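# Place the axle into the empty green saddle

## Task

Set the axle into the green saddle that is currently empty, so that at the end every other object still stands where it began. The result must hold without any robot supporting it. Finally open the gripper and pull the arm away.

## Robot and tools

Setup: four identical i2rt Big YAM arms named arm1, arm2, arm3 and arm4. Each has six revolute joints, a two-finger gripper and a wrist camera (arm1_cam_wrist to arm4_cam_wrist). A fixed room camera, cam_high, also looks at the scene. Arms act independently and do not wait for one another. A loose object may occasionally get a small shove from outside.

Frames: there is one shared scene frame with its origin on the floor and +z up. Each arm's base pose in that frame is not printed. The hand point lies midway between the fingertips; its z axis runs along the fingers and the fingers close along its y axis. The hand reaches roughly 1.0 m from the joint1 axis.

execute_actions(actions, cameras): actions is a list holding exactly one action, or empty to just read state and images. The action is an object keyed by arm name; each arm gets a "joints" object with absolute joint targets (not offsets), all optional: joint1_rad (-2.879 to 2.879, rotation about the base, positive counter-clockwise seen from above, 0 faces the way the base faces), joint2_rad (0 to 3.141, shoulder; 0 has the upper arm level pointing back, increasing raises it then brings it forward), joint3_rad (0 to 3.019, elbow; 0 is fully folded, increasing opens), joint4_rad (-1.692 to 1.57, hand pitch, positive tilts fingers up), joint5_rad (-1.57 to 1.57, sideways hand swing, positive to the arm's right), joint6_rad (-2.094 to 2.094, hand roll, positive clockwise viewed from behind the hand), all in radians; gripper_m is the fingertip gap in metres, 0 to 0.093. Done tolerances are ±0.045, ±0.14, ±0.09, ±0.055, ±0.03, ±0.035 rad and ±0.003 m. All named motions begin together and may finish at different moments. Joints have different speeds, so the hand can sweep a wide curve between postures. A joint or arm left out may keep driving toward an earlier target. A tiny change from the current reading may not move a joint at all. Unknown keys or out-of-range values reject the whole call and nothing moves. cameras lists which images to return: any of the five names, or "all"; omitted or null gives all, an empty list gives none. The "pictures" line gives image order.

wait(seconds): 0 to 10; commands nothing, lets the scene run, and returns state and images like an empty action.

zoom_image(camera, region): region is [x0, y0, x1, y1] in pixels of that camera's latest full image, origin top-left, at most 504 by 504. Images are 672x504.

read_manual(section): only returns licence texts; no motion.

finished_scene(scene): give the current scene's number to end it irrevocably once the goal is met and stable; the reply tells whether it succeeded. Replying without any tool call also ends things.

Result lines: joint_positions gives each joint reading; gripper_m equals the sum of the two finger joints. joint_status tells how each commanded motion of the last accepted action ended. off_target: stopped short and may still be pushing. contact_stop or time_out: the old target is dropped and the joint holds where it is, but a timed-out joint can keep a target up to 0.375, 0.375, 0.113, 0.225, 0.075, 0.3 rad (joints 1 to 6) away and keep pushing, moving on if the way frees up; on_its_own lists such joints, and its "held at" value is the held target, not the position. Sending a joint its reported position relieves the push. "joint command not followed", often with a "cause:" line, means a self- and arm-to-arm collision check blocked that arm's joint targets (its gripper target still runs); those joints show not_followed and the arm may retry them on every later action until new targets pass. Empty calls never show this line. If a call reports a stop, later motion calls in the same reply are skipped. Joint torques are per-joint drive outputs, offset, scaled and noisy, nonzero even in free air, so they are a weak contact signal.

Cameras: calibration is given per camera (K, distortion D, T_world_to_cam, pos_world); actual poses can differ a little, and wrist camera poses come from joint readings and inherit their errors. Results list cameras whose numbers changed.

Cautions: the arm does not stop on touch and keeps forcing, which can overheat a motor. At 85 °C a MOTOR HOT warning appears; at 100 °C that arm and its gripper go limp and drop (OVER-TEMPERATURE FAULT, keys show limit_stop_at_motor_heat; resend targets afterward). Holding loads up also heats motors and a loaded joint slowly sags. Hard squeezing between two arms fails the task and ends the run; hard impacts may too. The anti-collision check ignores fingers, gripper housings and wrist cameras and can be too late, and no line reports arm-to-arm contact. Contact via an object is fine. Never knock anything off the work area or onto the floor. Avoid drops, slips, slams and violent pushes; place the axle gently, release, and retract clear without disturbing other objects.

Each tool is called by a JSON object that holds its "op" and its "data", one argument or row to a line.

## Session

{"op": "execute_actions", "data": {
  "actions": []
}}

Scene clock: 0.00 s.
Joint torques (N m, as the arm reports them, + toward a larger angle): no reading
Motor temperatures (°C, as the motors report them): arm1=[20 22 25 19 20 21] | arm2=[19 22 24 19 21 23] | arm3=[19 24 24 20 18 22] | arm4=[22 20 24 22 20 21]
arm1.joint_positions: joint1_rad=+0.820 joint2_rad=+0.509 joint3_rad=+1.383 joint4_rad=-1.195 joint5_rad=+0.202 joint6_rad=-0.062 gripper_m=+0.095
arm1.joint_status: not commanded
arm1.hand: x=-0.5112 y=+0.1919 z=+1.3669 quat_wxyz=(-0.510, -0.311, -0.748, +0.290) (m; scene frame)
arm2.joint_positions: joint1_rad=+0.727 joint2_rad=+0.643 joint3_rad=+1.400 joint4_rad=-1.217 joint5_rad=-0.075 joint6_rad=-0.340 gripper_m=+0.095
arm2.joint_status: not commanded
arm2.hand: x=-0.8248 y=-0.1720 z=+1.3462 quat_wxyz=(-0.269, +0.829, -0.186, -0.455) (m; scene frame)
arm3.joint_positions: joint1_rad=+0.644 joint2_rad=+0.485 joint3_rad=+1.446 joint4_rad=-1.423 joint5_rad=+0.043 joint6_rad=+0.126 gripper_m=+0.095
arm3.joint_status: not commanded
arm3.hand: x=+0.7251 y=+0.2275 z=+1.4054 quat_wxyz=(-0.481, -0.436, -0.725, +0.229) (m; scene frame)
arm4.joint_positions: joint1_rad=+0.646 joint2_rad=+0.551 joint3_rad=+1.438 joint4_rad=-1.482 joint5_rad=+0.186 joint6_rad=+0.380 gripper_m=+0.095
arm4.joint_status: not commanded
arm4.hand: x=+0.5608 y=-0.1868 z=+1.3252 quat_wxyz=(-0.205, +0.670, -0.572, -0.426) (m; scene frame)
pictures: arm1_cam_wrist, arm2_cam_wrist, arm3_cam_wrist, arm4_cam_wrist, cam_high
camera_calibration (this result's frames):
arm1_cam_wrist: T_world_to_cam=[[-0.762284, -0.635744, 0.121462, -0.433146], [-0.579415, 0.586644, -0.565798, 0.371629], [0.288447, -0.501675, -0.815549, 1.48228], [0, 0, 0, 1]] pos_world=[-0.542412, 0.250239, 1.47175]
arm2_cam_wrist: T_world_to_cam=[[0.54443, 0.79137, 0.27808, 0.213674], [0.805043, -0.399857, -0.438201, 1.19446], [-0.235587, 0.462436, -0.854781, 1.16055], [0, 0, 0, 1]] pos_world=[-0.804514, -0.228162, 1.45602]
arm3_cam_wrist: T_world_to_cam=[[-0.862276, -0.497562, -0.0944067, 0.874113], [-0.392821, 0.774759, -0.495419, 0.811424], [0.319644, -0.390103, -0.863509, 1.19305], [0, 0, 0, 1]] pos_world=[0.691119, 0.27168, 1.51473]
arm4_cam_wrist: T_world_to_cam=[[0.943111, 0.262643, -0.203863, -0.208919], [0.187266, -0.926277, -0.327022, 0.157916], [-0.274723, 0.270241, -0.922766, 1.55513], [0, 0, 0, 1]] pos_world=[0.594692, -0.219114, 1.44407]
Images, in order (width x height): arm1_cam_wrist 672x504, arm2_cam_wrist 672x504, arm3_cam_wrist 672x504, arm4_cam_wrist 672x504, cam_high 672x504.

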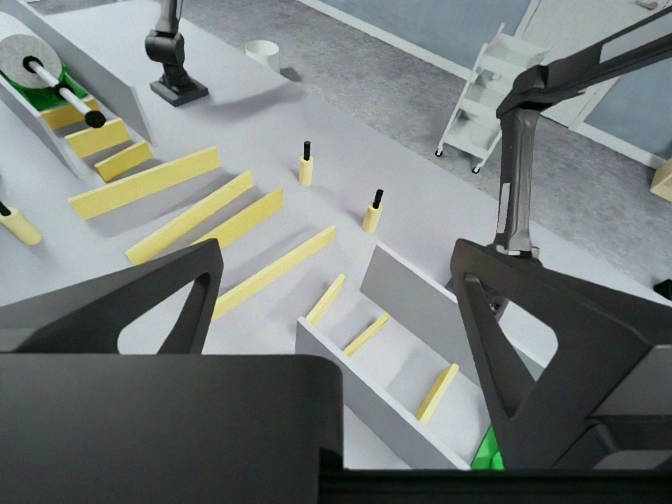

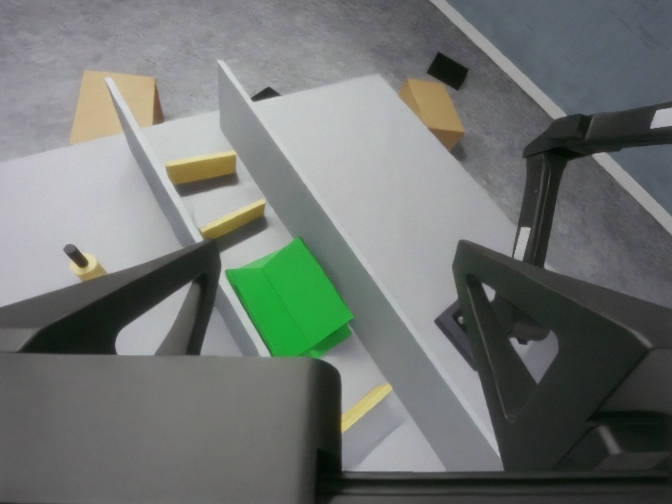

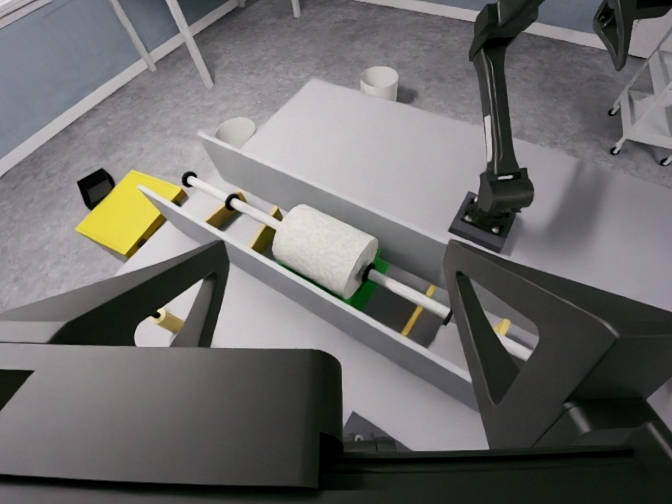

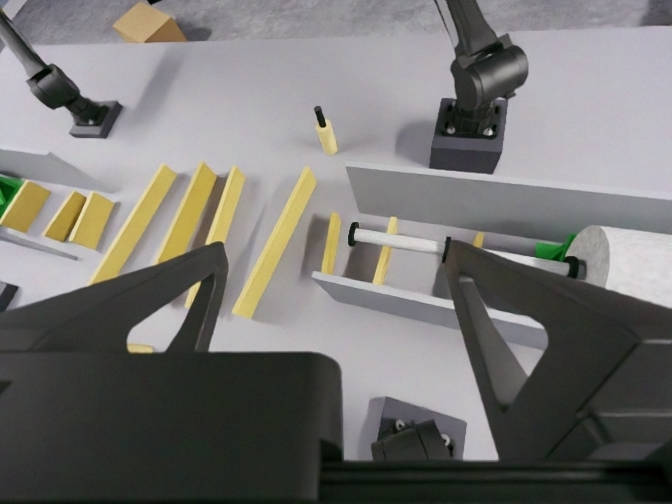

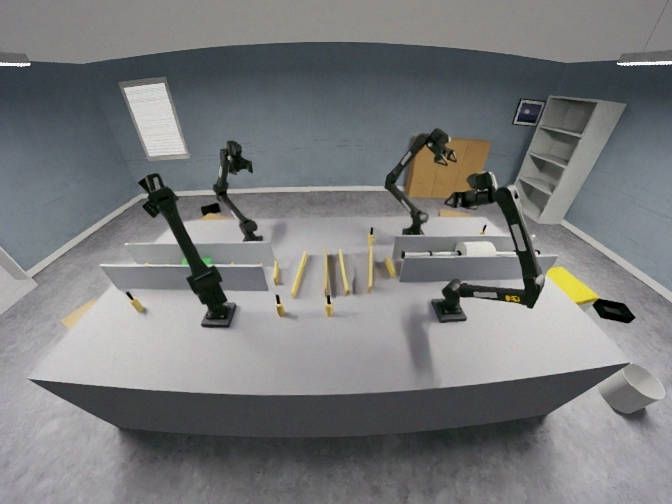

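{"op": "zoom_image", "data": {
  "camera": "arm3_cam_wrist",
  "region": [130, 120, 550, 380]
}}

{"op": "zoom_image", "data": {
  "camera": "arm4_cam_wrist",
  "region": [300, 150, 672, 350]
}}

{"op": "zoom_image", "data": {
  "camera": "cam_high",
  "region": [370, 200, 580, 330]
}}

Region (130, 120, 550, 380) of arm3_cam_wrist's 672x504 image, scaled by 1.200, with more detail than that image has; it fills the top 312 rows of this view, and the rest is white.

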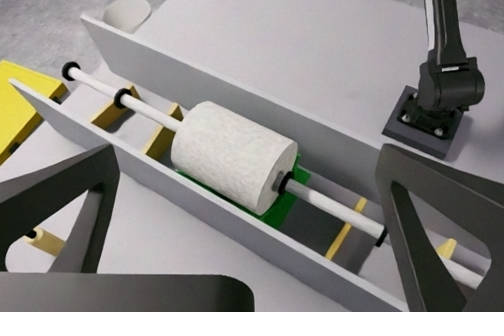

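Region (300, 150, 672, 350) of arm4_cam_wrist's 672x504 image, scaled by 1.355, with more detail than that image has; it fills the top 271 rows of this view, and the rest is white.

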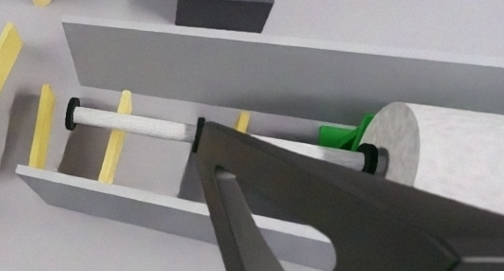

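Region (370, 200, 580, 330) of cam_high's 672x504 image, scaled by 2.400, with more detail than that image has; it fills the top 312 rows of this view, and the rest is white.

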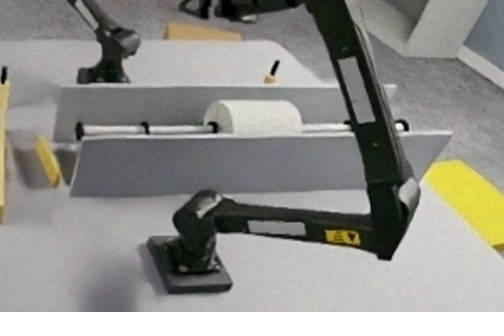

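{"op": "zoom_image", "data": {
  "camera": "arm3_cam_wrist",
  "region": [170, 150, 330, 290]
}}

{"op": "zoom_image", "data": {
  "camera": "arm3_cam_wrist",
  "region": [310, 200, 470, 340]
}}

{"op": "zoom_image", "data": {
  "camera": "arm4_cam_wrist",
  "region": [310, 160, 470, 310]
}}

{"op": "zoom_image", "data": {
  "camera": "arm4_cam_wrist",
  "region": [512, 190, 672, 330]
}}

Region (170, 150, 330, 290) of arm3_cam_wrist's 672x504 image, scaled by 3.150, with more detail than that image has; it fills the top 441 rows of this view, and the rest is white.

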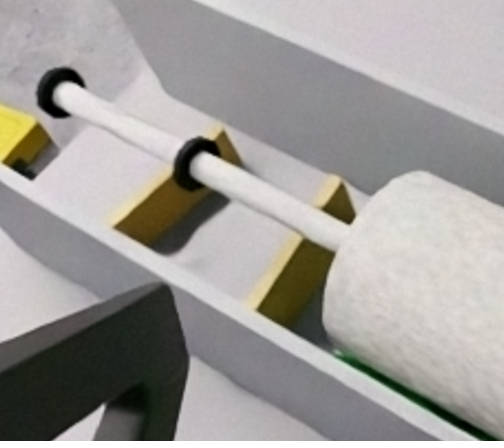

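Region (310, 200, 470, 340) of arm3_cam_wrist's 672x504 image, scaled by 3.150, with more detail than that image has; it fills the top 441 rows of this view, and the rest is white.

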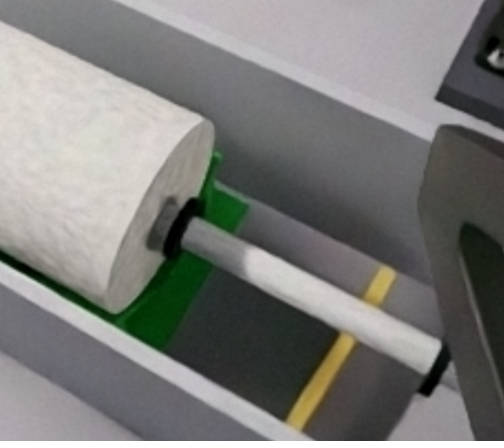

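Region (310, 160, 470, 310) of arm4_cam_wrist's 672x504 image, scaled by 3.150, with more detail than that image has; it fills the top 472 rows of this view, and the rest is white.

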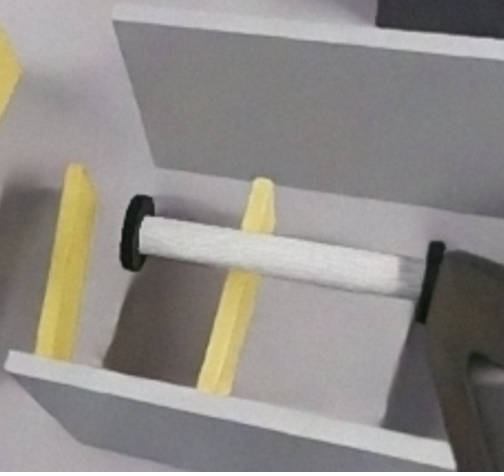

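Region (512, 190, 672, 330) of arm4_cam_wrist's 672x504 image, scaled by 3.150, with more detail than that image has; it fills the top 441 rows of this view, and the rest is white.

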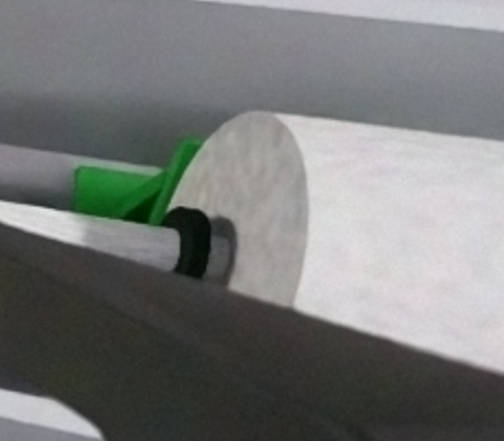

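{"op": "zoom_image", "data": {
  "camera": "arm2_cam_wrist",
  "region": [150, 130, 410, 390]
}}

{"op": "zoom_image", "data": {
  "camera": "cam_high",
  "region": [90, 200, 410, 340]
}}

Region (150, 130, 410, 390) of arm2_cam_wrist's 672x504 image, scaled by 1.938, with more detail than that image has.

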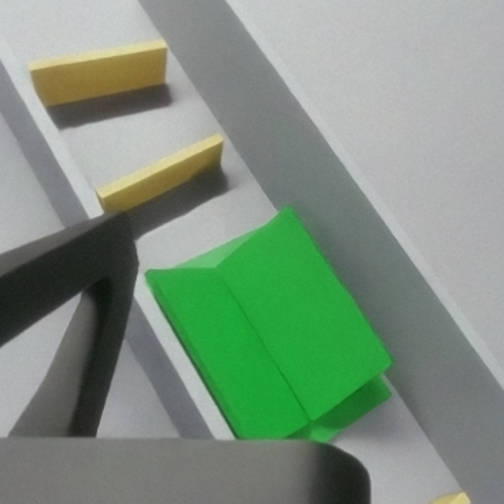

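Region (90, 200, 410, 340) of cam_high's 672x504 image, scaled by 1.575, with more detail than that image has; it fills the top 220 rows of this view, and the rest is white.

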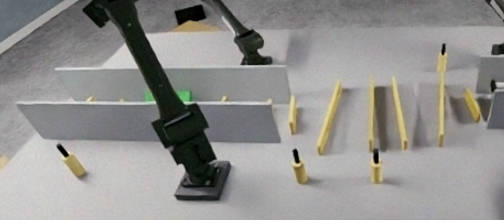

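{"op": "execute_actions", "data": {
  "actions": [
    {"arm3": {"joints": {"joint1_rad": 0.99, "joint2_rad": 1.93, "joint3_rad": 1.735, "joint4_rad": -1.158, "joint5_rad": 0.0, "joint6_rad": -0.60, "gripper_m": 0.08}}, "arm4": {"joints": {"joint1_rad": -0.343, "joint2_rad": 1.19, "joint3_rad": 0.973, "joint4_rad": -1.125, "joint5_rad": 0.0, "joint6_rad": -1.925, "gripper_m": 0.08}}, "arm1": {"joints": {"joint1_rad": 0.96, "joint2_rad": 1.70, "joint3_rad": 2.20, "joint4_rad": -1.65, "joint5_rad": 0.0, "joint6_rad": -0.578, "gripper_m": 0.085}}, "arm2": {"joints": {"joint1_rad": -0.48, "joint2_rad": 0.45, "joint3_rad": 1.19, "joint4_rad": -1.39, "joint5_rad": 0.0, "joint6_rad": -2.04, "gripper_m": 0.085}}}
  ],
  "cameras": ["arm3_cam_wrist", "arm4_cam_wrist", "cam_high"]
}}

Scene clock: 19.27 s.
Joint torques (N m, as the arm reports them, + toward a larger angle): arm1=[ -0.88 -14.67  13.64   0.53  -0.23  -0.04] | arm2=[-2.61  6.23  6.02  1.72 -0.04 -0.1 ] | arm3=[  0.43 -18.2   10.46   1.17  -0.2   -0.13] | arm4=[-1.13 -7.99 10.76  1.45 -0.08 -0.01]
Motor temperatures (°C, as the motors report them): arm1=[20 22 28 19 20 21] | arm2=[19 22 27 19 21 23] | arm3=[19 24 27 21 18 22] | arm4=[22 20 27 22 20 21]
arm1.joint_positions: joint1_rad=+0.957 joint2_rad=+1.714 joint3_rad=+2.139 joint4_rad=-1.640 joint5_rad=+0.005 joint6_rad=-0.564 gripper_m=+0.085
arm1.joint_status: all done
arm1.hand: x=-0.1541 y=+0.0391 z=+1.1992 quat_wxyz=(-0.150, +0.000, -0.984, +0.094) (m; scene frame)
arm2.joint_positions: joint1_rad=-0.469 joint2_rad=+0.445 joint3_rad=+1.196 joint4_rad=-1.378 joint5_rad=-0.002 joint6_rad=-2.031 gripper_m=+0.085
arm2.joint_status: all done
arm2.hand: x=-0.5590 y=-0.1853 z=+1.2537 quat_wxyz=(-0.411, +0.889, +0.001, +0.203) (m; scene frame)
arm3.joint_positions: joint1_rad=+0.976 joint2_rad=+1.939 joint3_rad=+1.703 joint4_rad=-1.161 joint5_rad=+0.003 joint6_rad=-0.592 gripper_m=+0.080
arm3.joint_status: all done
arm3.hand: x=+1.1627 y=-0.0089 z=+0.9677 quat_wxyz=(-0.073, -0.005, -0.996, +0.058) (m; scene frame)
arm4.joint_positions: joint1_rad=-0.337 joint2_rad=+1.186 joint3_rad=+0.955 joint4_rad=-1.139 joint5_rad=+0.000 joint6_rad=-1.915 gripper_m=+0.080
arm4.joint_status: all done
arm4.hand: x=+0.7638 y=-0.0074 z=+0.9564 quat_wxyz=(-0.093, +0.995, -0.001, +0.033) (m; scene frame)
pictures: arm3_cam_wrist, arm4_cam_wrist, cam_high
camera_calibration (this result's frames):
arm3_cam_wrist: T_world_to_cam=[[-0.0343854, -0.991388, 0.126364, -0.0881892], [-0.898274, 0.0860818, 0.430923, 0.634753], [-0.438089, -0.0986915, -0.893497, 1.49566], [0, 0, 0, 1]] pos_world=[1.22238, 0.00553844, 1.07398]
arm4_cam_wrist: T_world_to_cam=[[-0.0128936, 0.981676, 0.190122, -0.163936], [0.767381, -0.112186, 0.631301, -1.18808], [0.641062, 0.154036, -0.751873, 0.358362], [0, 0, 0, 1]] pos_world=[0.679866, -0.0275545, 1.05065]
Images, in order (width x height): arm3_cam_wrist 672x504, arm4_cam_wrist 672x504, cam_high 672x504.

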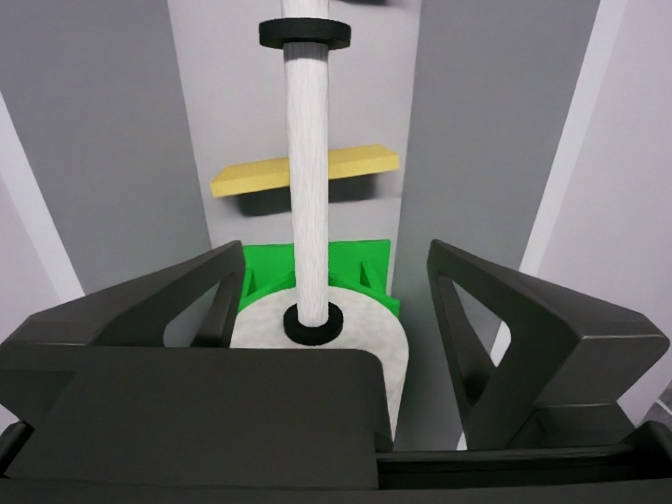

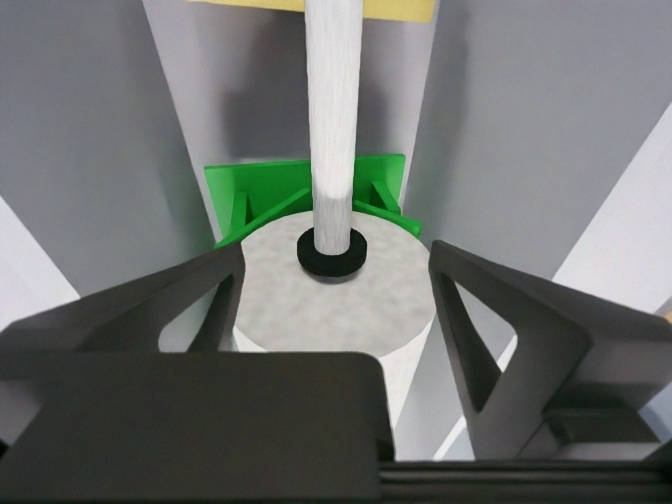

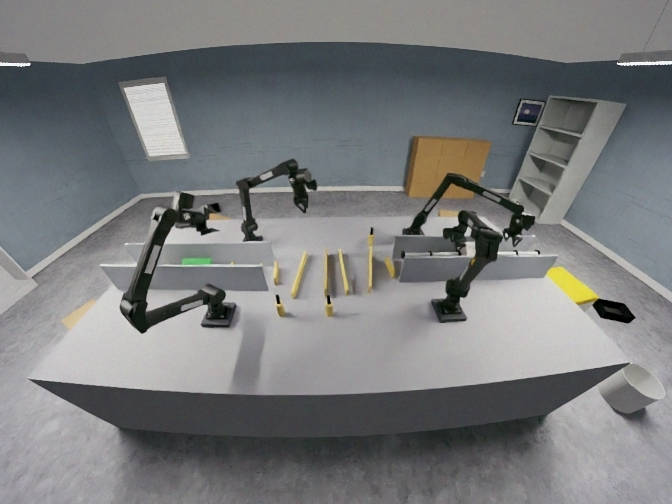

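{"op": "execute_actions", "data": {
  "actions": []
}}

Scene clock: 20.10 s.
Joint torques (N m, as the arm reports them, + toward a larger angle): arm1=[ -1.34 -15.77  13.76   0.36  -0.19  -0.1 ] | arm2=[-2.63  6.24  6.02  1.69 -0.03 -0.1 ] | arm3=[  0.47 -18.42  10.46   1.17  -0.2   -0.13] | arm4=[-1.11 -7.88 10.68  1.5  -0.07 -0.02]
Motor temperatures (°C, as the motors report them): arm1=[20 22 28 19 20 21] | arm2=[19 22 27 19 21 23] | arm3=[19 24 27 21 18 22] | arm4=[22 20 27 22 20 21]
arm1.joint_positions: joint1_rad=+0.957 joint2_rad=+1.714 joint3_rad=+2.139 joint4_rad=-1.640 joint5_rad=+0.005 joint6_rad=-0.564 gripper_m=+0.085
arm1.joint_status: all done
arm1.hand: x=-0.1541 y=+0.0391 z=+1.1992 quat_wxyz=(-0.150, +0.000, -0.984, +0.094) (m; scene frame)
arm2.joint_positions: joint1_rad=-0.469 joint2_rad=+0.445 joint3_rad=+1.196 joint4_rad=-1.378 joint5_rad=-0.002 joint6_rad=-2.031 gripper_m=+0.085
arm2.joint_status: all done
arm2.hand: x=-0.5590 y=-0.1853 z=+1.2537 quat_wxyz=(-0.411, +0.889, +0.001, +0.203) (m; scene frame)
arm3.joint_positions: joint1_rad=+0.976 joint2_rad=+1.939 joint3_rad=+1.703 joint4_rad=-1.161 joint5_rad=+0.003 joint6_rad=-0.592 gripper_m=+0.080
arm3.joint_status: all done
arm3.hand: x=+1.1627 y=-0.0089 z=+0.9677 quat_wxyz=(-0.073, -0.005, -0.996, +0.058) (m; scene frame)
arm4.joint_positions: joint1_rad=-0.337 joint2_rad=+1.186 joint3_rad=+0.955 joint4_rad=-1.139 joint5_rad=+0.000 joint6_rad=-1.915 gripper_m=+0.080
arm4.joint_status: all done
arm4.hand: x=+0.7638 y=-0.0074 z=+0.9564 quat_wxyz=(-0.093, +0.995, +0.000, +0.033) (m; scene frame)
pictures: arm1_cam_wrist, arm2_cam_wrist, arm3_cam_wrist, arm4_cam_wrist, cam_high
camera_calibration (this result's frames):
arm1_cam_wrist: T_world_to_cam=[[-0.0274485, -0.981274, 0.190654, -0.193867], [-0.940101, 0.0901711, 0.328754, -0.53557], [-0.339789, -0.17021, -0.924971, 1.18723], [0, 0, 0, 1]] pos_world=[-0.105403, 0.0601347, 1.31119]
arm2_cam_wrist: T_world_to_cam=[[-0.172614, 0.668149, 0.723727, -0.877155], [0.538689, -0.551101, 0.637261, -0.590552], [0.824632, 0.499864, -0.264797, 1.01019], [0, 0, 0, 1]] pos_world=[-0.666317, -0.244339, 1.27865]
arm3_cam_wrist: T_world_to_cam=[[-0.0343854, -0.991388, 0.126364, -0.0881892], [-0.898274, 0.0860818, 0.430923, 0.634753], [-0.438089, -0.0986915, -0.893497, 1.49566], [0, 0, 0, 1]] pos_world=[1.22238, 0.00553844, 1.07398]
arm4_cam_wrist: T_world_to_cam=[[-0.0132742, 0.981676, 0.190096, -0.163621], [0.767378, -0.111883, 0.631358, -1.18813], [0.641057, 0.154257, -0.751832, 0.358328], [0, 0, 0, 1]] pos_world=[0.679867, -0.0275835, 1.05064]
Images, in order (width x height): arm1_cam_wrist 672x504, arm2_cam_wrist 672x504, arm3_cam_wrist 672x504, arm4_cam_wrist 672x504, cam_high 672x504.

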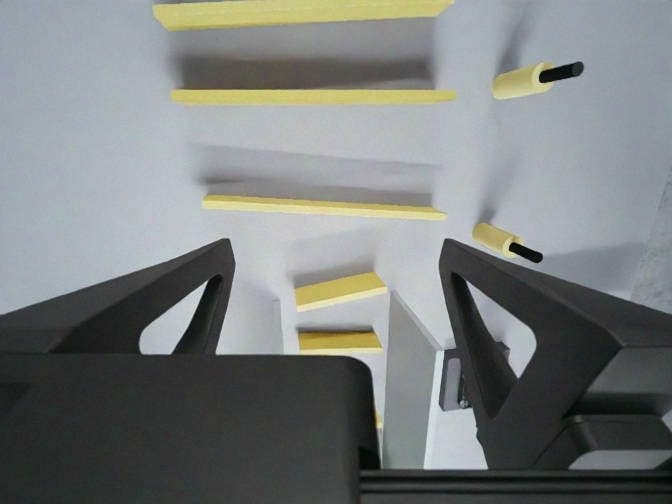

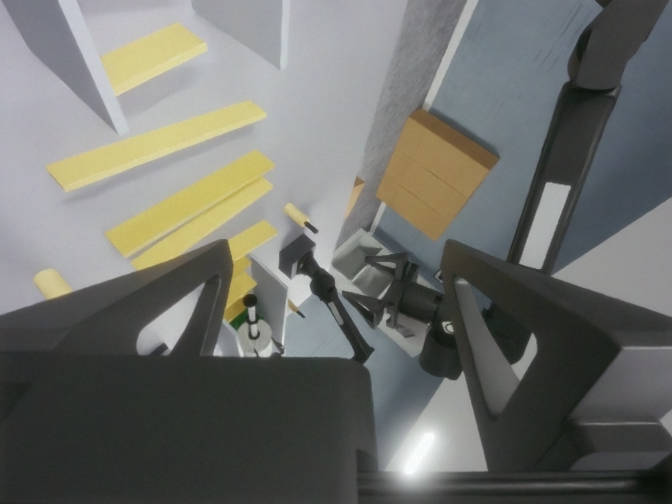

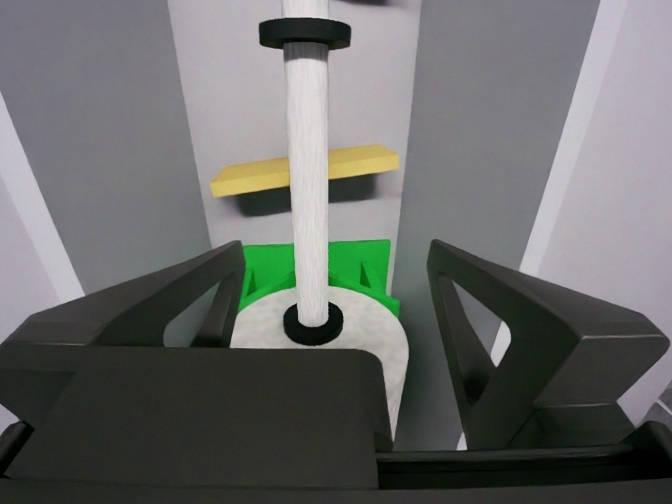

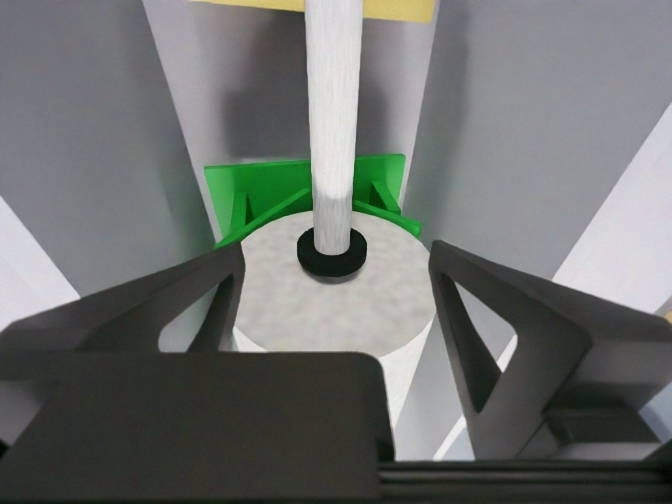

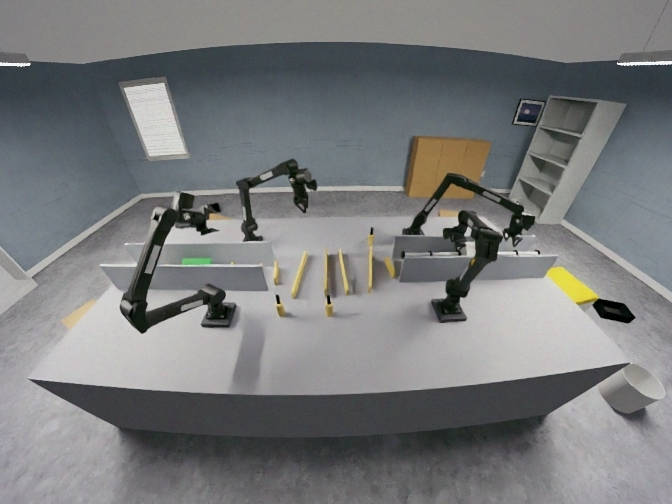

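{"op": "zoom_image", "data": {
  "camera": "arm3_cam_wrist",
  "region": [190, 0, 450, 350]
}}

{"op": "zoom_image", "data": {
  "camera": "arm4_cam_wrist",
  "region": [180, 0, 460, 350]
}}

Region (190, 0, 450, 350) of arm3_cam_wrist's 672x504 image, scaled by 1.440, with more detail than that image has; it fills the left 374 columns of this view, and the rest is white.

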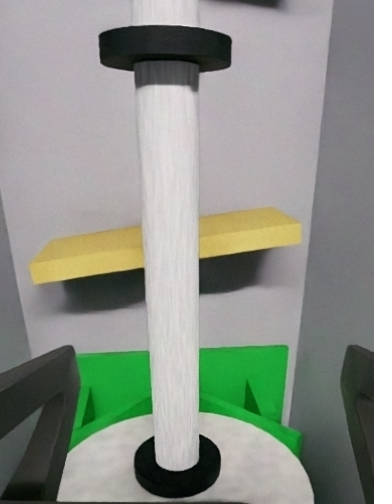

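Region (180, 0, 460, 350) of arm4_cam_wrist's 672x504 image, scaled by 1.440, with more detail than that image has; it fills the left 403 columns of this view, and the rest is white.

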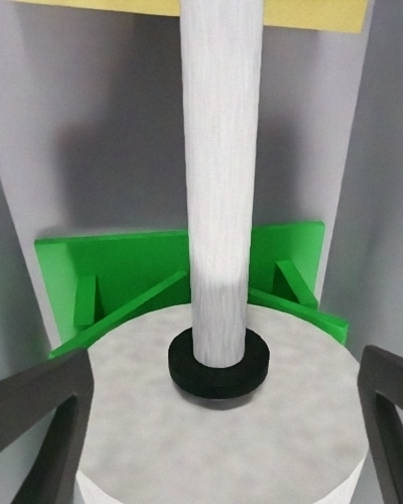

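{"op": "zoom_image", "data": {
  "camera": "cam_high",
  "region": [90, 150, 590, 350]
}}

Region (90, 150, 590, 350) of cam_high's 672x504 image, scaled by 1.008, with more detail than that image has; it fills the top 202 rows of this view, and the rest is white.

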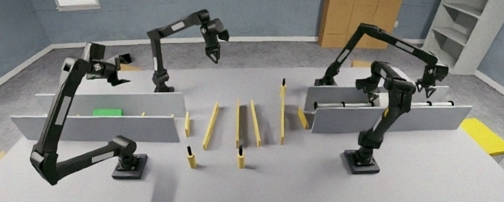

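{"op": "zoom_image", "data": {
  "camera": "cam_high",
  "region": [250, 215, 430, 330]
}}

Region (250, 215, 430, 330) of cam_high's 672x504 image, scaled by 2.800, with more detail than that image has; it fills the top 322 rows of this view, and the rest is white.

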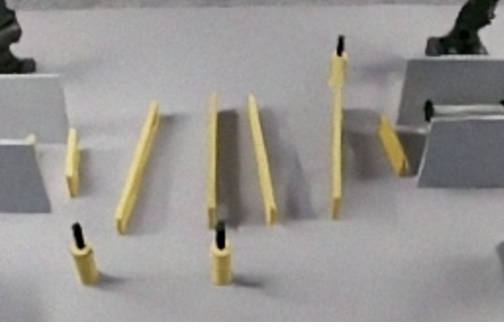

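{"op": "execute_actions", "data": {
  "actions": [
    {"arm3": {"joints": {"joint1_rad": 1.004, "joint2_rad": 2.108}}, "arm4": {"joints": {"joint2_rad": 1.46, "joint4_rad": -1.075}}}
  ],
  "cameras": ["arm3_cam_wrist", "arm4_cam_wrist"]
}}

Scene clock: 26.17 s.
Joint torques (N m, as the arm reports them, + toward a larger angle): arm1=[ -0.98 -15.77  13.45   0.3   -0.23  -0.09] | arm2=[-2.58  6.51  6.04  1.72 -0.05 -0.1 ] | arm3=[  0.46 -19.89   9.31   0.8   -0.2   -0.15] | arm4=[ -1.54 -11.4    9.35   0.91  -0.07  -0.06]
Motor temperatures (°C, as the motors report them): arm1=[20 23 30 19 20 21] | arm2=[19 22 27 19 21 23] | arm3=[19 25 29 21 18 22] | arm4=[22 20 28 22 20 21]
arm1.joint_positions: joint1_rad=+0.957 joint2_rad=+1.714 joint3_rad=+2.139 joint4_rad=-1.640 joint5_rad=+0.005 joint6_rad=-0.564 gripper_m=+0.085
arm1.joint_status: not commanded
arm1.hand: x=-0.1541 y=+0.0391 z=+1.1992 quat_wxyz=(-0.150, +0.000, -0.984, +0.094) (m; scene frame)
arm2.joint_positions: joint1_rad=-0.469 joint2_rad=+0.445 joint3_rad=+1.196 joint4_rad=-1.378 joint5_rad=-0.002 joint6_rad=-2.031 gripper_m=+0.085
arm2.joint_status: not commanded
arm2.hand: x=-0.5590 y=-0.1853 z=+1.2537 quat_wxyz=(-0.411, +0.889, +0.001, +0.203) (m; scene frame)
arm3.joint_positions: joint1_rad=+0.990 joint2_rad=+2.115 joint3_rad=+1.711 joint4_rad=-1.161 joint5_rad=+0.003 joint6_rad=-0.592 gripper_m=+0.080
arm3.joint_status: all done
arm3.hand: x=+1.1619 y=+0.0004 z=+0.8625 quat_wxyz=(-0.003, +0.001, -1.000, +0.010) (m; scene frame)
arm4.joint_positions: joint1_rad=-0.337 joint2_rad=+1.461 joint3_rad=+0.955 joint4_rad=-1.089 joint5_rad=+0.000 joint6_rad=-1.916 gripper_m=+0.080
arm4.joint_status: all done
arm4.hand: x=+0.7678 y=+0.0040 z=+0.8611 quat_wxyz=(+0.013, +1.000, +0.000, -0.005) (m; scene frame)
pictures: arm3_cam_wrist, arm4_cam_wrist
camera_calibration (this result's frames):
arm3_cam_wrist: T_world_to_cam=[[-0.0111907, -0.999324, 0.0350154, -0.0138085], [-0.829542, 0.0288307, 0.557699, 0.489396], [-0.558332, -0.0228057, -0.829304, 1.48659], [0, 0, 0, 1]] pos_world=[1.23583, 0.00599396, 0.960383]
arm4_cam_wrist: T_world_to_cam=[[-0.00716012, 0.99977, -0.0202055, 0.0196816], [0.813824, 0.0175674, 0.580846, -1.12253], [0.581068, -0.0122848, -0.813763, 0.382367], [0, 0, 0, 1]] pos_world=[0.691499, 0.00474015, 0.963569]
Images, in order (width x height): arm3_cam_wrist 672x504, arm4_cam_wrist 672x504.

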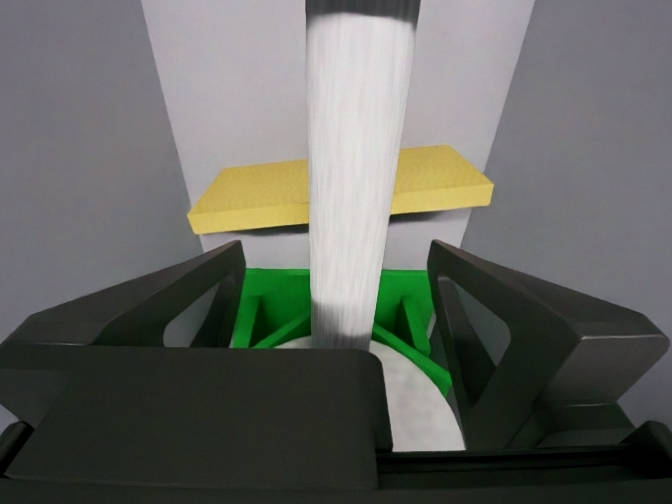

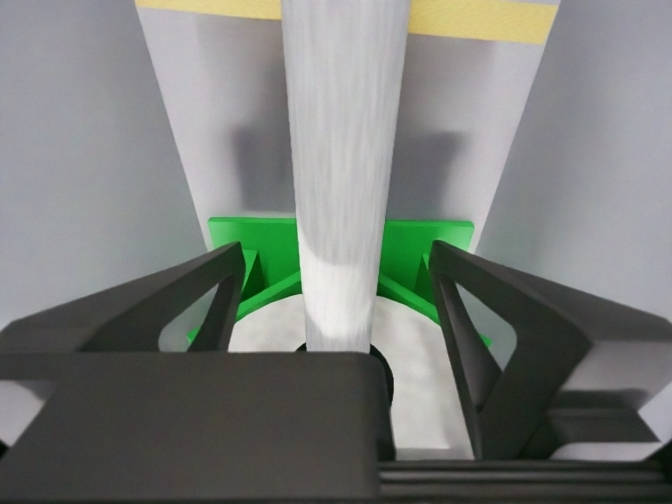

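{"op": "zoom_image", "data": {
  "camera": "arm3_cam_wrist",
  "region": [220, 0, 460, 360]
}}

Region (220, 0, 460, 360) of arm3_cam_wrist's 672x504 image, scaled by 1.400, with more detail than that image has.

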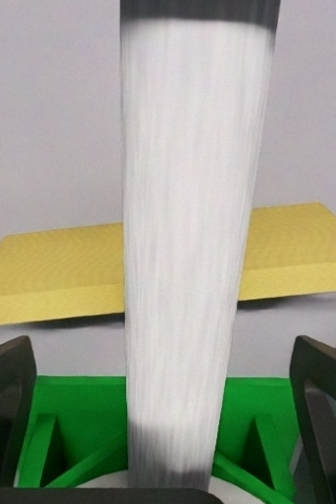

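{"op": "execute_actions", "data": {
  "actions": [
    {"arm3": {"joints": {"joint2_rad": 2.124, "joint6_rad": -0.545, "gripper_m": 0.0}}, "arm4": {"joints": {"gripper_m": 0.0}}}
  ],
  "cameras": ["arm3_cam_wrist", "arm4_cam_wrist"]
}}

Scene clock: 28.40 s.
Joint torques (N m, as the arm reports them, + toward a larger angle): arm1=[ -1.35 -15.92  13.56   0.35  -0.25  -0.23] | arm2=[-2.68  6.27  6.01  1.69 -0.05 -0.11] | arm3=[  0.39 -18.56   9.29   0.69  -0.44   0.21] | arm4=[ -1.03 -11.36   9.43   0.76  -0.02  -0.11]
Motor temperatures (°C, as the motors report them): arm1=[20 23 30 19 20 21] | arm2=[19 22 27 19 21 23] | arm3=[19 25 29 21 18 22] | arm4=[22 20 28 22 20 21]
arm1.joint_positions: joint1_rad=+0.957 joint2_rad=+1.714 joint3_rad=+2.139 joint4_rad=-1.640 joint5_rad=+0.005 joint6_rad=-0.564 gripper_m=+0.085
arm1.joint_status: not commanded
arm1.hand: x=-0.1541 y=+0.0391 z=+1.1992 quat_wxyz=(-0.150, +0.000, -0.984, +0.094) (m; scene frame)
arm2.joint_positions: joint1_rad=-0.469 joint2_rad=+0.445 joint3_rad=+1.196 joint4_rad=-1.378 joint5_rad=-0.002 joint6_rad=-2.031 gripper_m=+0.085
arm2.joint_status: not commanded
arm2.hand: x=-0.5590 y=-0.1853 z=+1.2537 quat_wxyz=(-0.411, +0.889, +0.001, +0.203) (m; scene frame)
arm3.joint_positions: joint1_rad=+0.989 joint2_rad=+2.115 joint3_rad=+1.712 joint4_rad=-1.158 joint5_rad=+0.008 joint6_rad=-0.565 gripper_m=+0.024
arm3.joint_status: gripper_m off_target (ended at +0.024, target +0.000); the others done
arm3.hand: x=+1.1622 y=-0.0011 z=+0.8630 quat_wxyz=(-0.003, -0.012, -1.000, +0.013) (m; scene frame)
arm4.joint_positions: joint1_rad=-0.337 joint2_rad=+1.461 joint3_rad=+0.955 joint4_rad=-1.086 joint5_rad=-0.001 joint6_rad=-1.912 gripper_m=+0.023
arm4.joint_status: gripper_m off_target (ended at +0.023, target +0.000)
arm4.hand: x=+0.7679 y=+0.0047 z=+0.8611 quat_wxyz=(+0.011, +1.000, -0.002, -0.005) (m; scene frame)
pictures: arm3_cam_wrist, arm4_cam_wrist
camera_calibration (this result's frames):
arm3_cam_wrist: T_world_to_cam=[[-0.0387101, -0.998394, 0.041369, 0.0111093], [-0.828862, 0.0552051, 0.556723, 0.489508], [-0.558113, -0.0127384, -0.829667, 1.48714], [0, 0, 0, 1]] pos_world=[1.23616, 0.00301191, 0.960853]
arm4_cam_wrist: T_world_to_cam=[[-0.00293739, 0.999845, -0.017345, 0.0132914], [0.813928, 0.0124673, 0.580832, -1.1226], [0.580958, -0.0124114, -0.813839, 0.38249], [0, 0, 0, 1]] pos_world=[0.691546, 0.00545368, 0.963559]
Images, in order (width x height): arm3_cam_wrist 672x504, arm4_cam_wrist 672x504.

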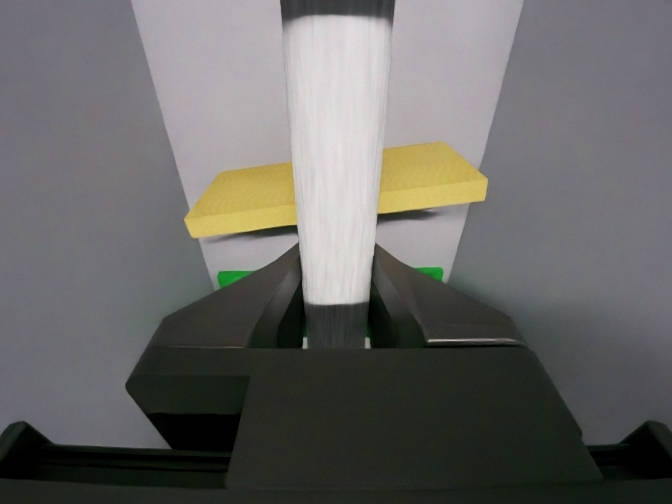

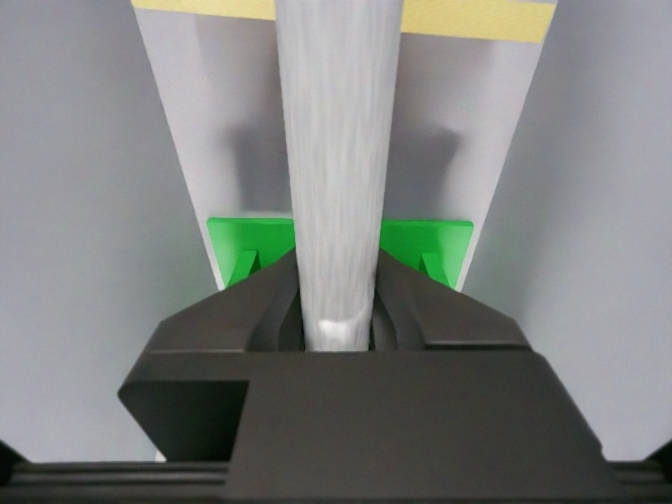

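{"op": "execute_actions", "data": {
  "actions": [
    {"arm3": {"joints": {"joint1_rad": 0.882, "joint2_rad": 1.791, "joint3_rad": 1.52, "joint4_rad": -1.247, "joint6_rad": -0.69}}, "arm4": {"joints": {"joint1_rad": -0.059, "joint2_rad": 1.287, "joint3_rad": 1.118, "joint4_rad": -1.339, "joint6_rad": -1.66}}, "arm1": {"joints": {"joint2_rad": 1.9, "joint3_rad": 2.3}}}
  ],
  "cameras": ["arm3_cam_wrist", "arm4_cam_wrist", "cam_high"]
}}

Scene clock: 33.43 s.
Joint torques (N m, as the arm reports them, + toward a larger angle): arm1=[ -1.07 -19.02  12.26   0.23  -0.28  -0.12] | arm2=[-2.64  6.03  6.05  1.72 -0.03 -0.09] | arm3=[ -0.85 -18.08   9.84   0.56   0.18  -0.02] | arm4=[ -1.08 -11.23  14.95  -0.14  -0.22  -0.07]
Motor temperatures (°C, as the motors report them): arm1=[20 24 31 19 20 21] | arm2=[19 22 27 19 21 23] | arm3=[19 26 29 21 19 22] | arm4=[22 21 28 22 20 21]
arm1.joint_positions: joint1_rad=+0.957 joint2_rad=+1.922 joint3_rad=+2.260 joint4_rad=-1.643 joint5_rad=+0.005 joint6_rad=-0.565 gripper_m=+0.085
arm1.joint_status: all done
arm1.hand: x=-0.0996 y=+0.0052 z=+1.1286 quat_wxyz=(-0.112, +0.000, -0.991, +0.071) (m; scene frame)
arm2.joint_positions: joint1_rad=-0.469 joint2_rad=+0.445 joint3_rad=+1.196 joint4_rad=-1.378 joint5_rad=-0.002 joint6_rad=-2.031 gripper_m=+0.085
arm2.joint_status: not commanded
arm2.hand: x=-0.5590 y=-0.1853 z=+1.2537 quat_wxyz=(-0.411, +0.889, +0.001, +0.203) (m; scene frame)
arm3.joint_positions: joint1_rad=+0.886 joint2_rad=+1.824 joint3_rad=+1.490 joint4_rad=-1.244 joint5_rad=-0.006 joint6_rad=-0.692 gripper_m=+0.024
arm3.joint_status: all done
arm3.hand: x=+1.0566 y=+0.0061 z=+0.9482 quat_wxyz=(-0.001, -0.001, -1.000, +0.003) (m; scene frame)
arm4.joint_positions: joint1_rad=-0.055 joint2_rad=+1.301 joint3_rad=+1.044 joint4_rad=-1.329 joint5_rad=+0.004 joint6_rad=-1.649 gripper_m=+0.023
arm4.joint_status: all done
arm4.hand: x=+0.6633 y=+0.0016 z=+0.9485 quat_wxyz=(+0.009, +1.000, +0.008, +0.001) (m; scene frame)
pictures: arm3_cam_wrist, arm4_cam_wrist, cam_high
camera_calibration (this result's frames):
arm3_cam_wrist: T_world_to_cam=[[-0.0156654, -0.999677, 0.0200113, 0.00667706], [-0.826832, 0.0242054, 0.561927, 0.347181], [-0.56223, -0.00774314, -0.826944, 1.50074], [0, 0, 0, 1]] pos_world=[1.13093, 0.00989168, 1.0458]
arm4_cam_wrist: T_world_to_cam=[[-0.0227636, 0.999655, -0.0131118, 0.0266928], [0.807443, 0.0261169, 0.589367, -1.09203], [0.589506, 0.00282905, -0.807759, 0.502931], [0, 0, 0, 1]] pos_world=[0.58588, 0.000414067, 1.0502]
Images, in order (width x height): arm3_cam_wrist 672x504, arm4_cam_wrist 672x504, cam_high 672x504.

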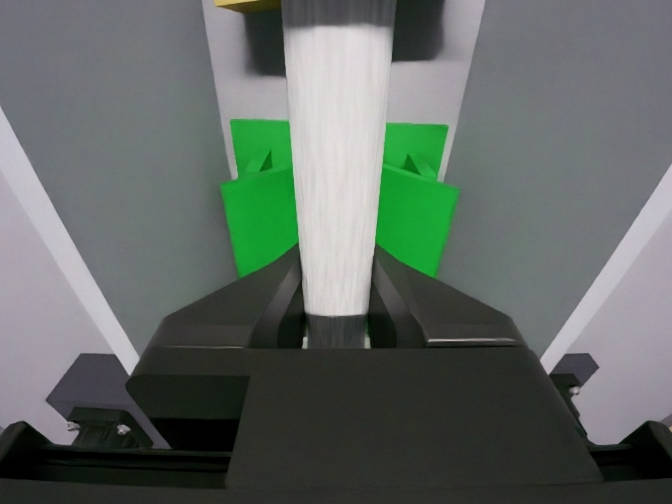

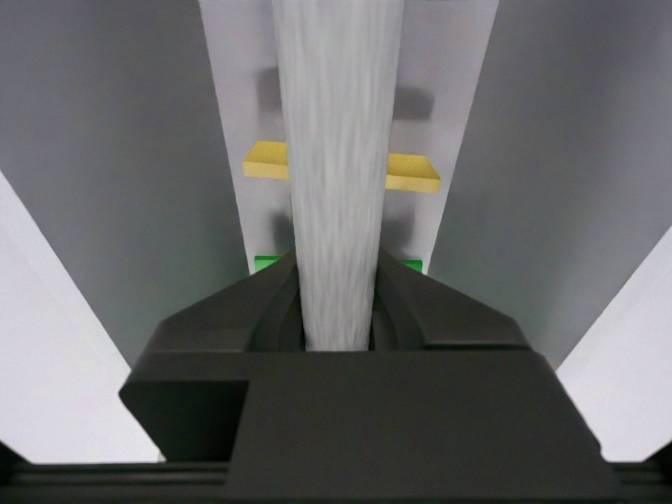

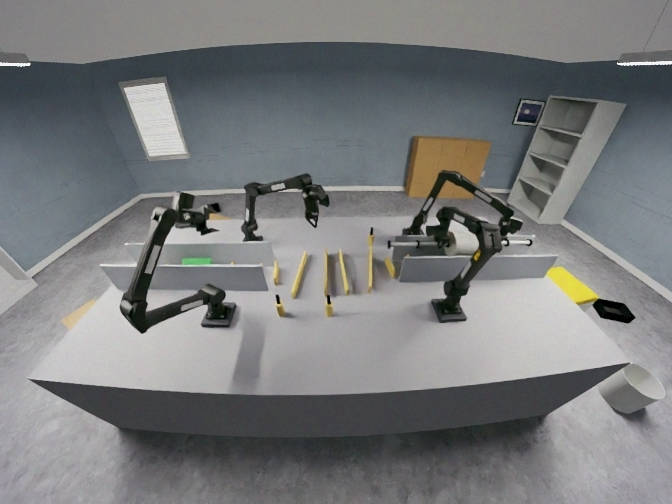

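{"op": "execute_actions", "data": {
  "actions": [
    {"arm3": {"joints": {"joint1_rad": 0.65, "joint2_rad": 1.519, "joint3_rad": 1.229, "joint4_rad": -1.23, "joint6_rad": -0.919}}, "arm4": {"joints": {"joint1_rad": 0.37, "joint2_rad": 1.335, "joint3_rad": 1.216, "joint4_rad": -1.395, "joint6_rad": -1.225}}, "arm1": {"joints": {"joint1_rad": 0.992, "joint2_rad": 2.01, "joint3_rad": 2.35, "joint4_rad": -1.675, "joint6_rad": -0.53}}}
  ],
  "cameras": ["arm3_cam_wrist", "arm4_cam_wrist"]
}}

Scene clock: 35.77 s.
Joint torques (N m, as the arm reports them, + toward a larger angle): arm1=[ -2.17 -19.01  13.22   0.14  -0.21   0.17] | arm2=[-2.5   6.28  6.02  1.68 -0.04 -0.11] | arm3=[ -0.37 -13.09   9.92   0.43   0.42  -0.06] | arm4=[ -0.67 -13.19  15.77   0.23   0.07  -0.01]
Motor temperatures (°C, as the motors report them): arm1=[20 24 31 19 20 21] | arm2=[19 22 27 19 21 23] | arm3=[19 26 30 21 19 22] | arm4=[22 21 30 22 20 21]
arm1.joint_positions: joint1_rad=+0.995 joint2_rad=+2.017 joint3_rad=+2.297 joint4_rad=-1.664 joint5_rad=+0.004 joint6_rad=-0.544 gripper_m=+0.085
arm1.joint_status: all done
arm1.hand: x=-0.0710 y=+0.0170 z=+1.0831 quat_wxyz=(-0.080, +0.009, -0.996, +0.047) (m; scene frame)
arm2.joint_positions: joint1_rad=-0.469 joint2_rad=+0.445 joint3_rad=+1.196 joint4_rad=-1.378 joint5_rad=-0.002 joint6_rad=-2.031 gripper_m=+0.085
arm2.joint_status: not commanded
arm2.hand: x=-0.5590 y=-0.1853 z=+1.2537 quat_wxyz=(-0.411, +0.889, +0.001, +0.203) (m; scene frame)
arm3.joint_positions: joint1_rad=+0.646 joint2_rad=+1.544 joint3_rad=+1.197 joint4_rad=-1.224 joint5_rad=-0.012 joint6_rad=-0.918 gripper_m=+0.024
arm3.joint_status: all done
arm3.hand: x=+0.9020 y=+0.0005 z=+0.9740 quat_wxyz=(-0.007, -0.007, -1.000, +0.004) (m; scene frame)
arm4.joint_positions: joint1_rad=+0.366 joint2_rad=+1.355 joint3_rad=+1.134 joint4_rad=-1.393 joint5_rad=-0.001 joint6_rad=-1.216 gripper_m=+0.023
arm4.joint_status: all done
arm4.hand: x=+0.5111 y=-0.0034 z=+0.9636 quat_wxyz=(+0.022, +1.000, +0.002, +0.006) (m; scene frame)
pictures: arm3_cam_wrist, arm4_cam_wrist
camera_calibration (this result's frames):
arm3_cam_wrist: T_world_to_cam=[[-0.0291184, -0.999329, 0.022239, 0.00808616], [-0.832904, 0.036558, 0.552209, 0.219998], [-0.552651, -0.00244349, -0.833409, 1.43274], [0, 0, 0, 1]] pos_world=[0.975279, 0.00353893, 1.0724]
arm4_cam_wrist: T_world_to_cam=[[-0.0107135, 0.99921, -0.0382645, 0.0465801], [0.800953, 0.0314842, 0.597899, -0.982774], [0.598632, -0.0242425, -0.800657, 0.593233], [0, 0, 0, 1]] pos_world=[0.432526, -0.00122009, 1.06436]
Images, in order (width x height): arm3_cam_wrist 672x504, arm4_cam_wrist 672x504.

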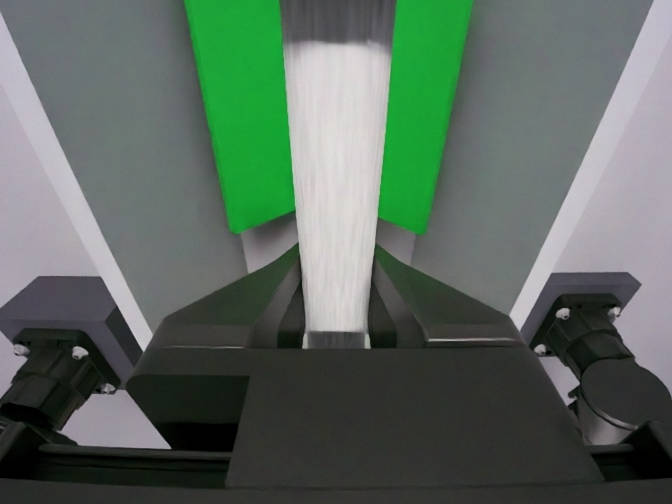

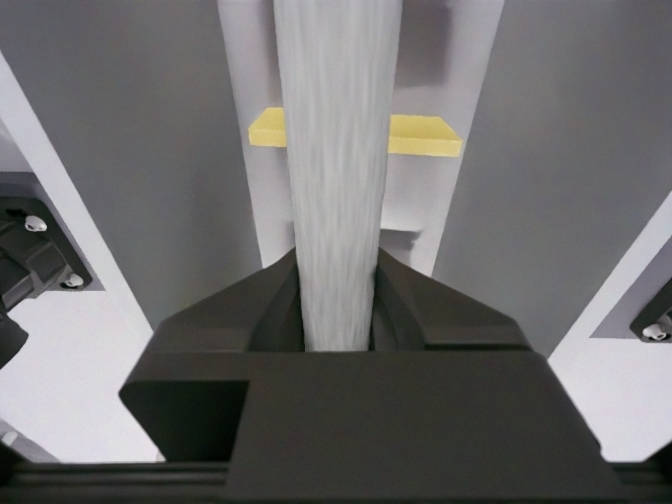

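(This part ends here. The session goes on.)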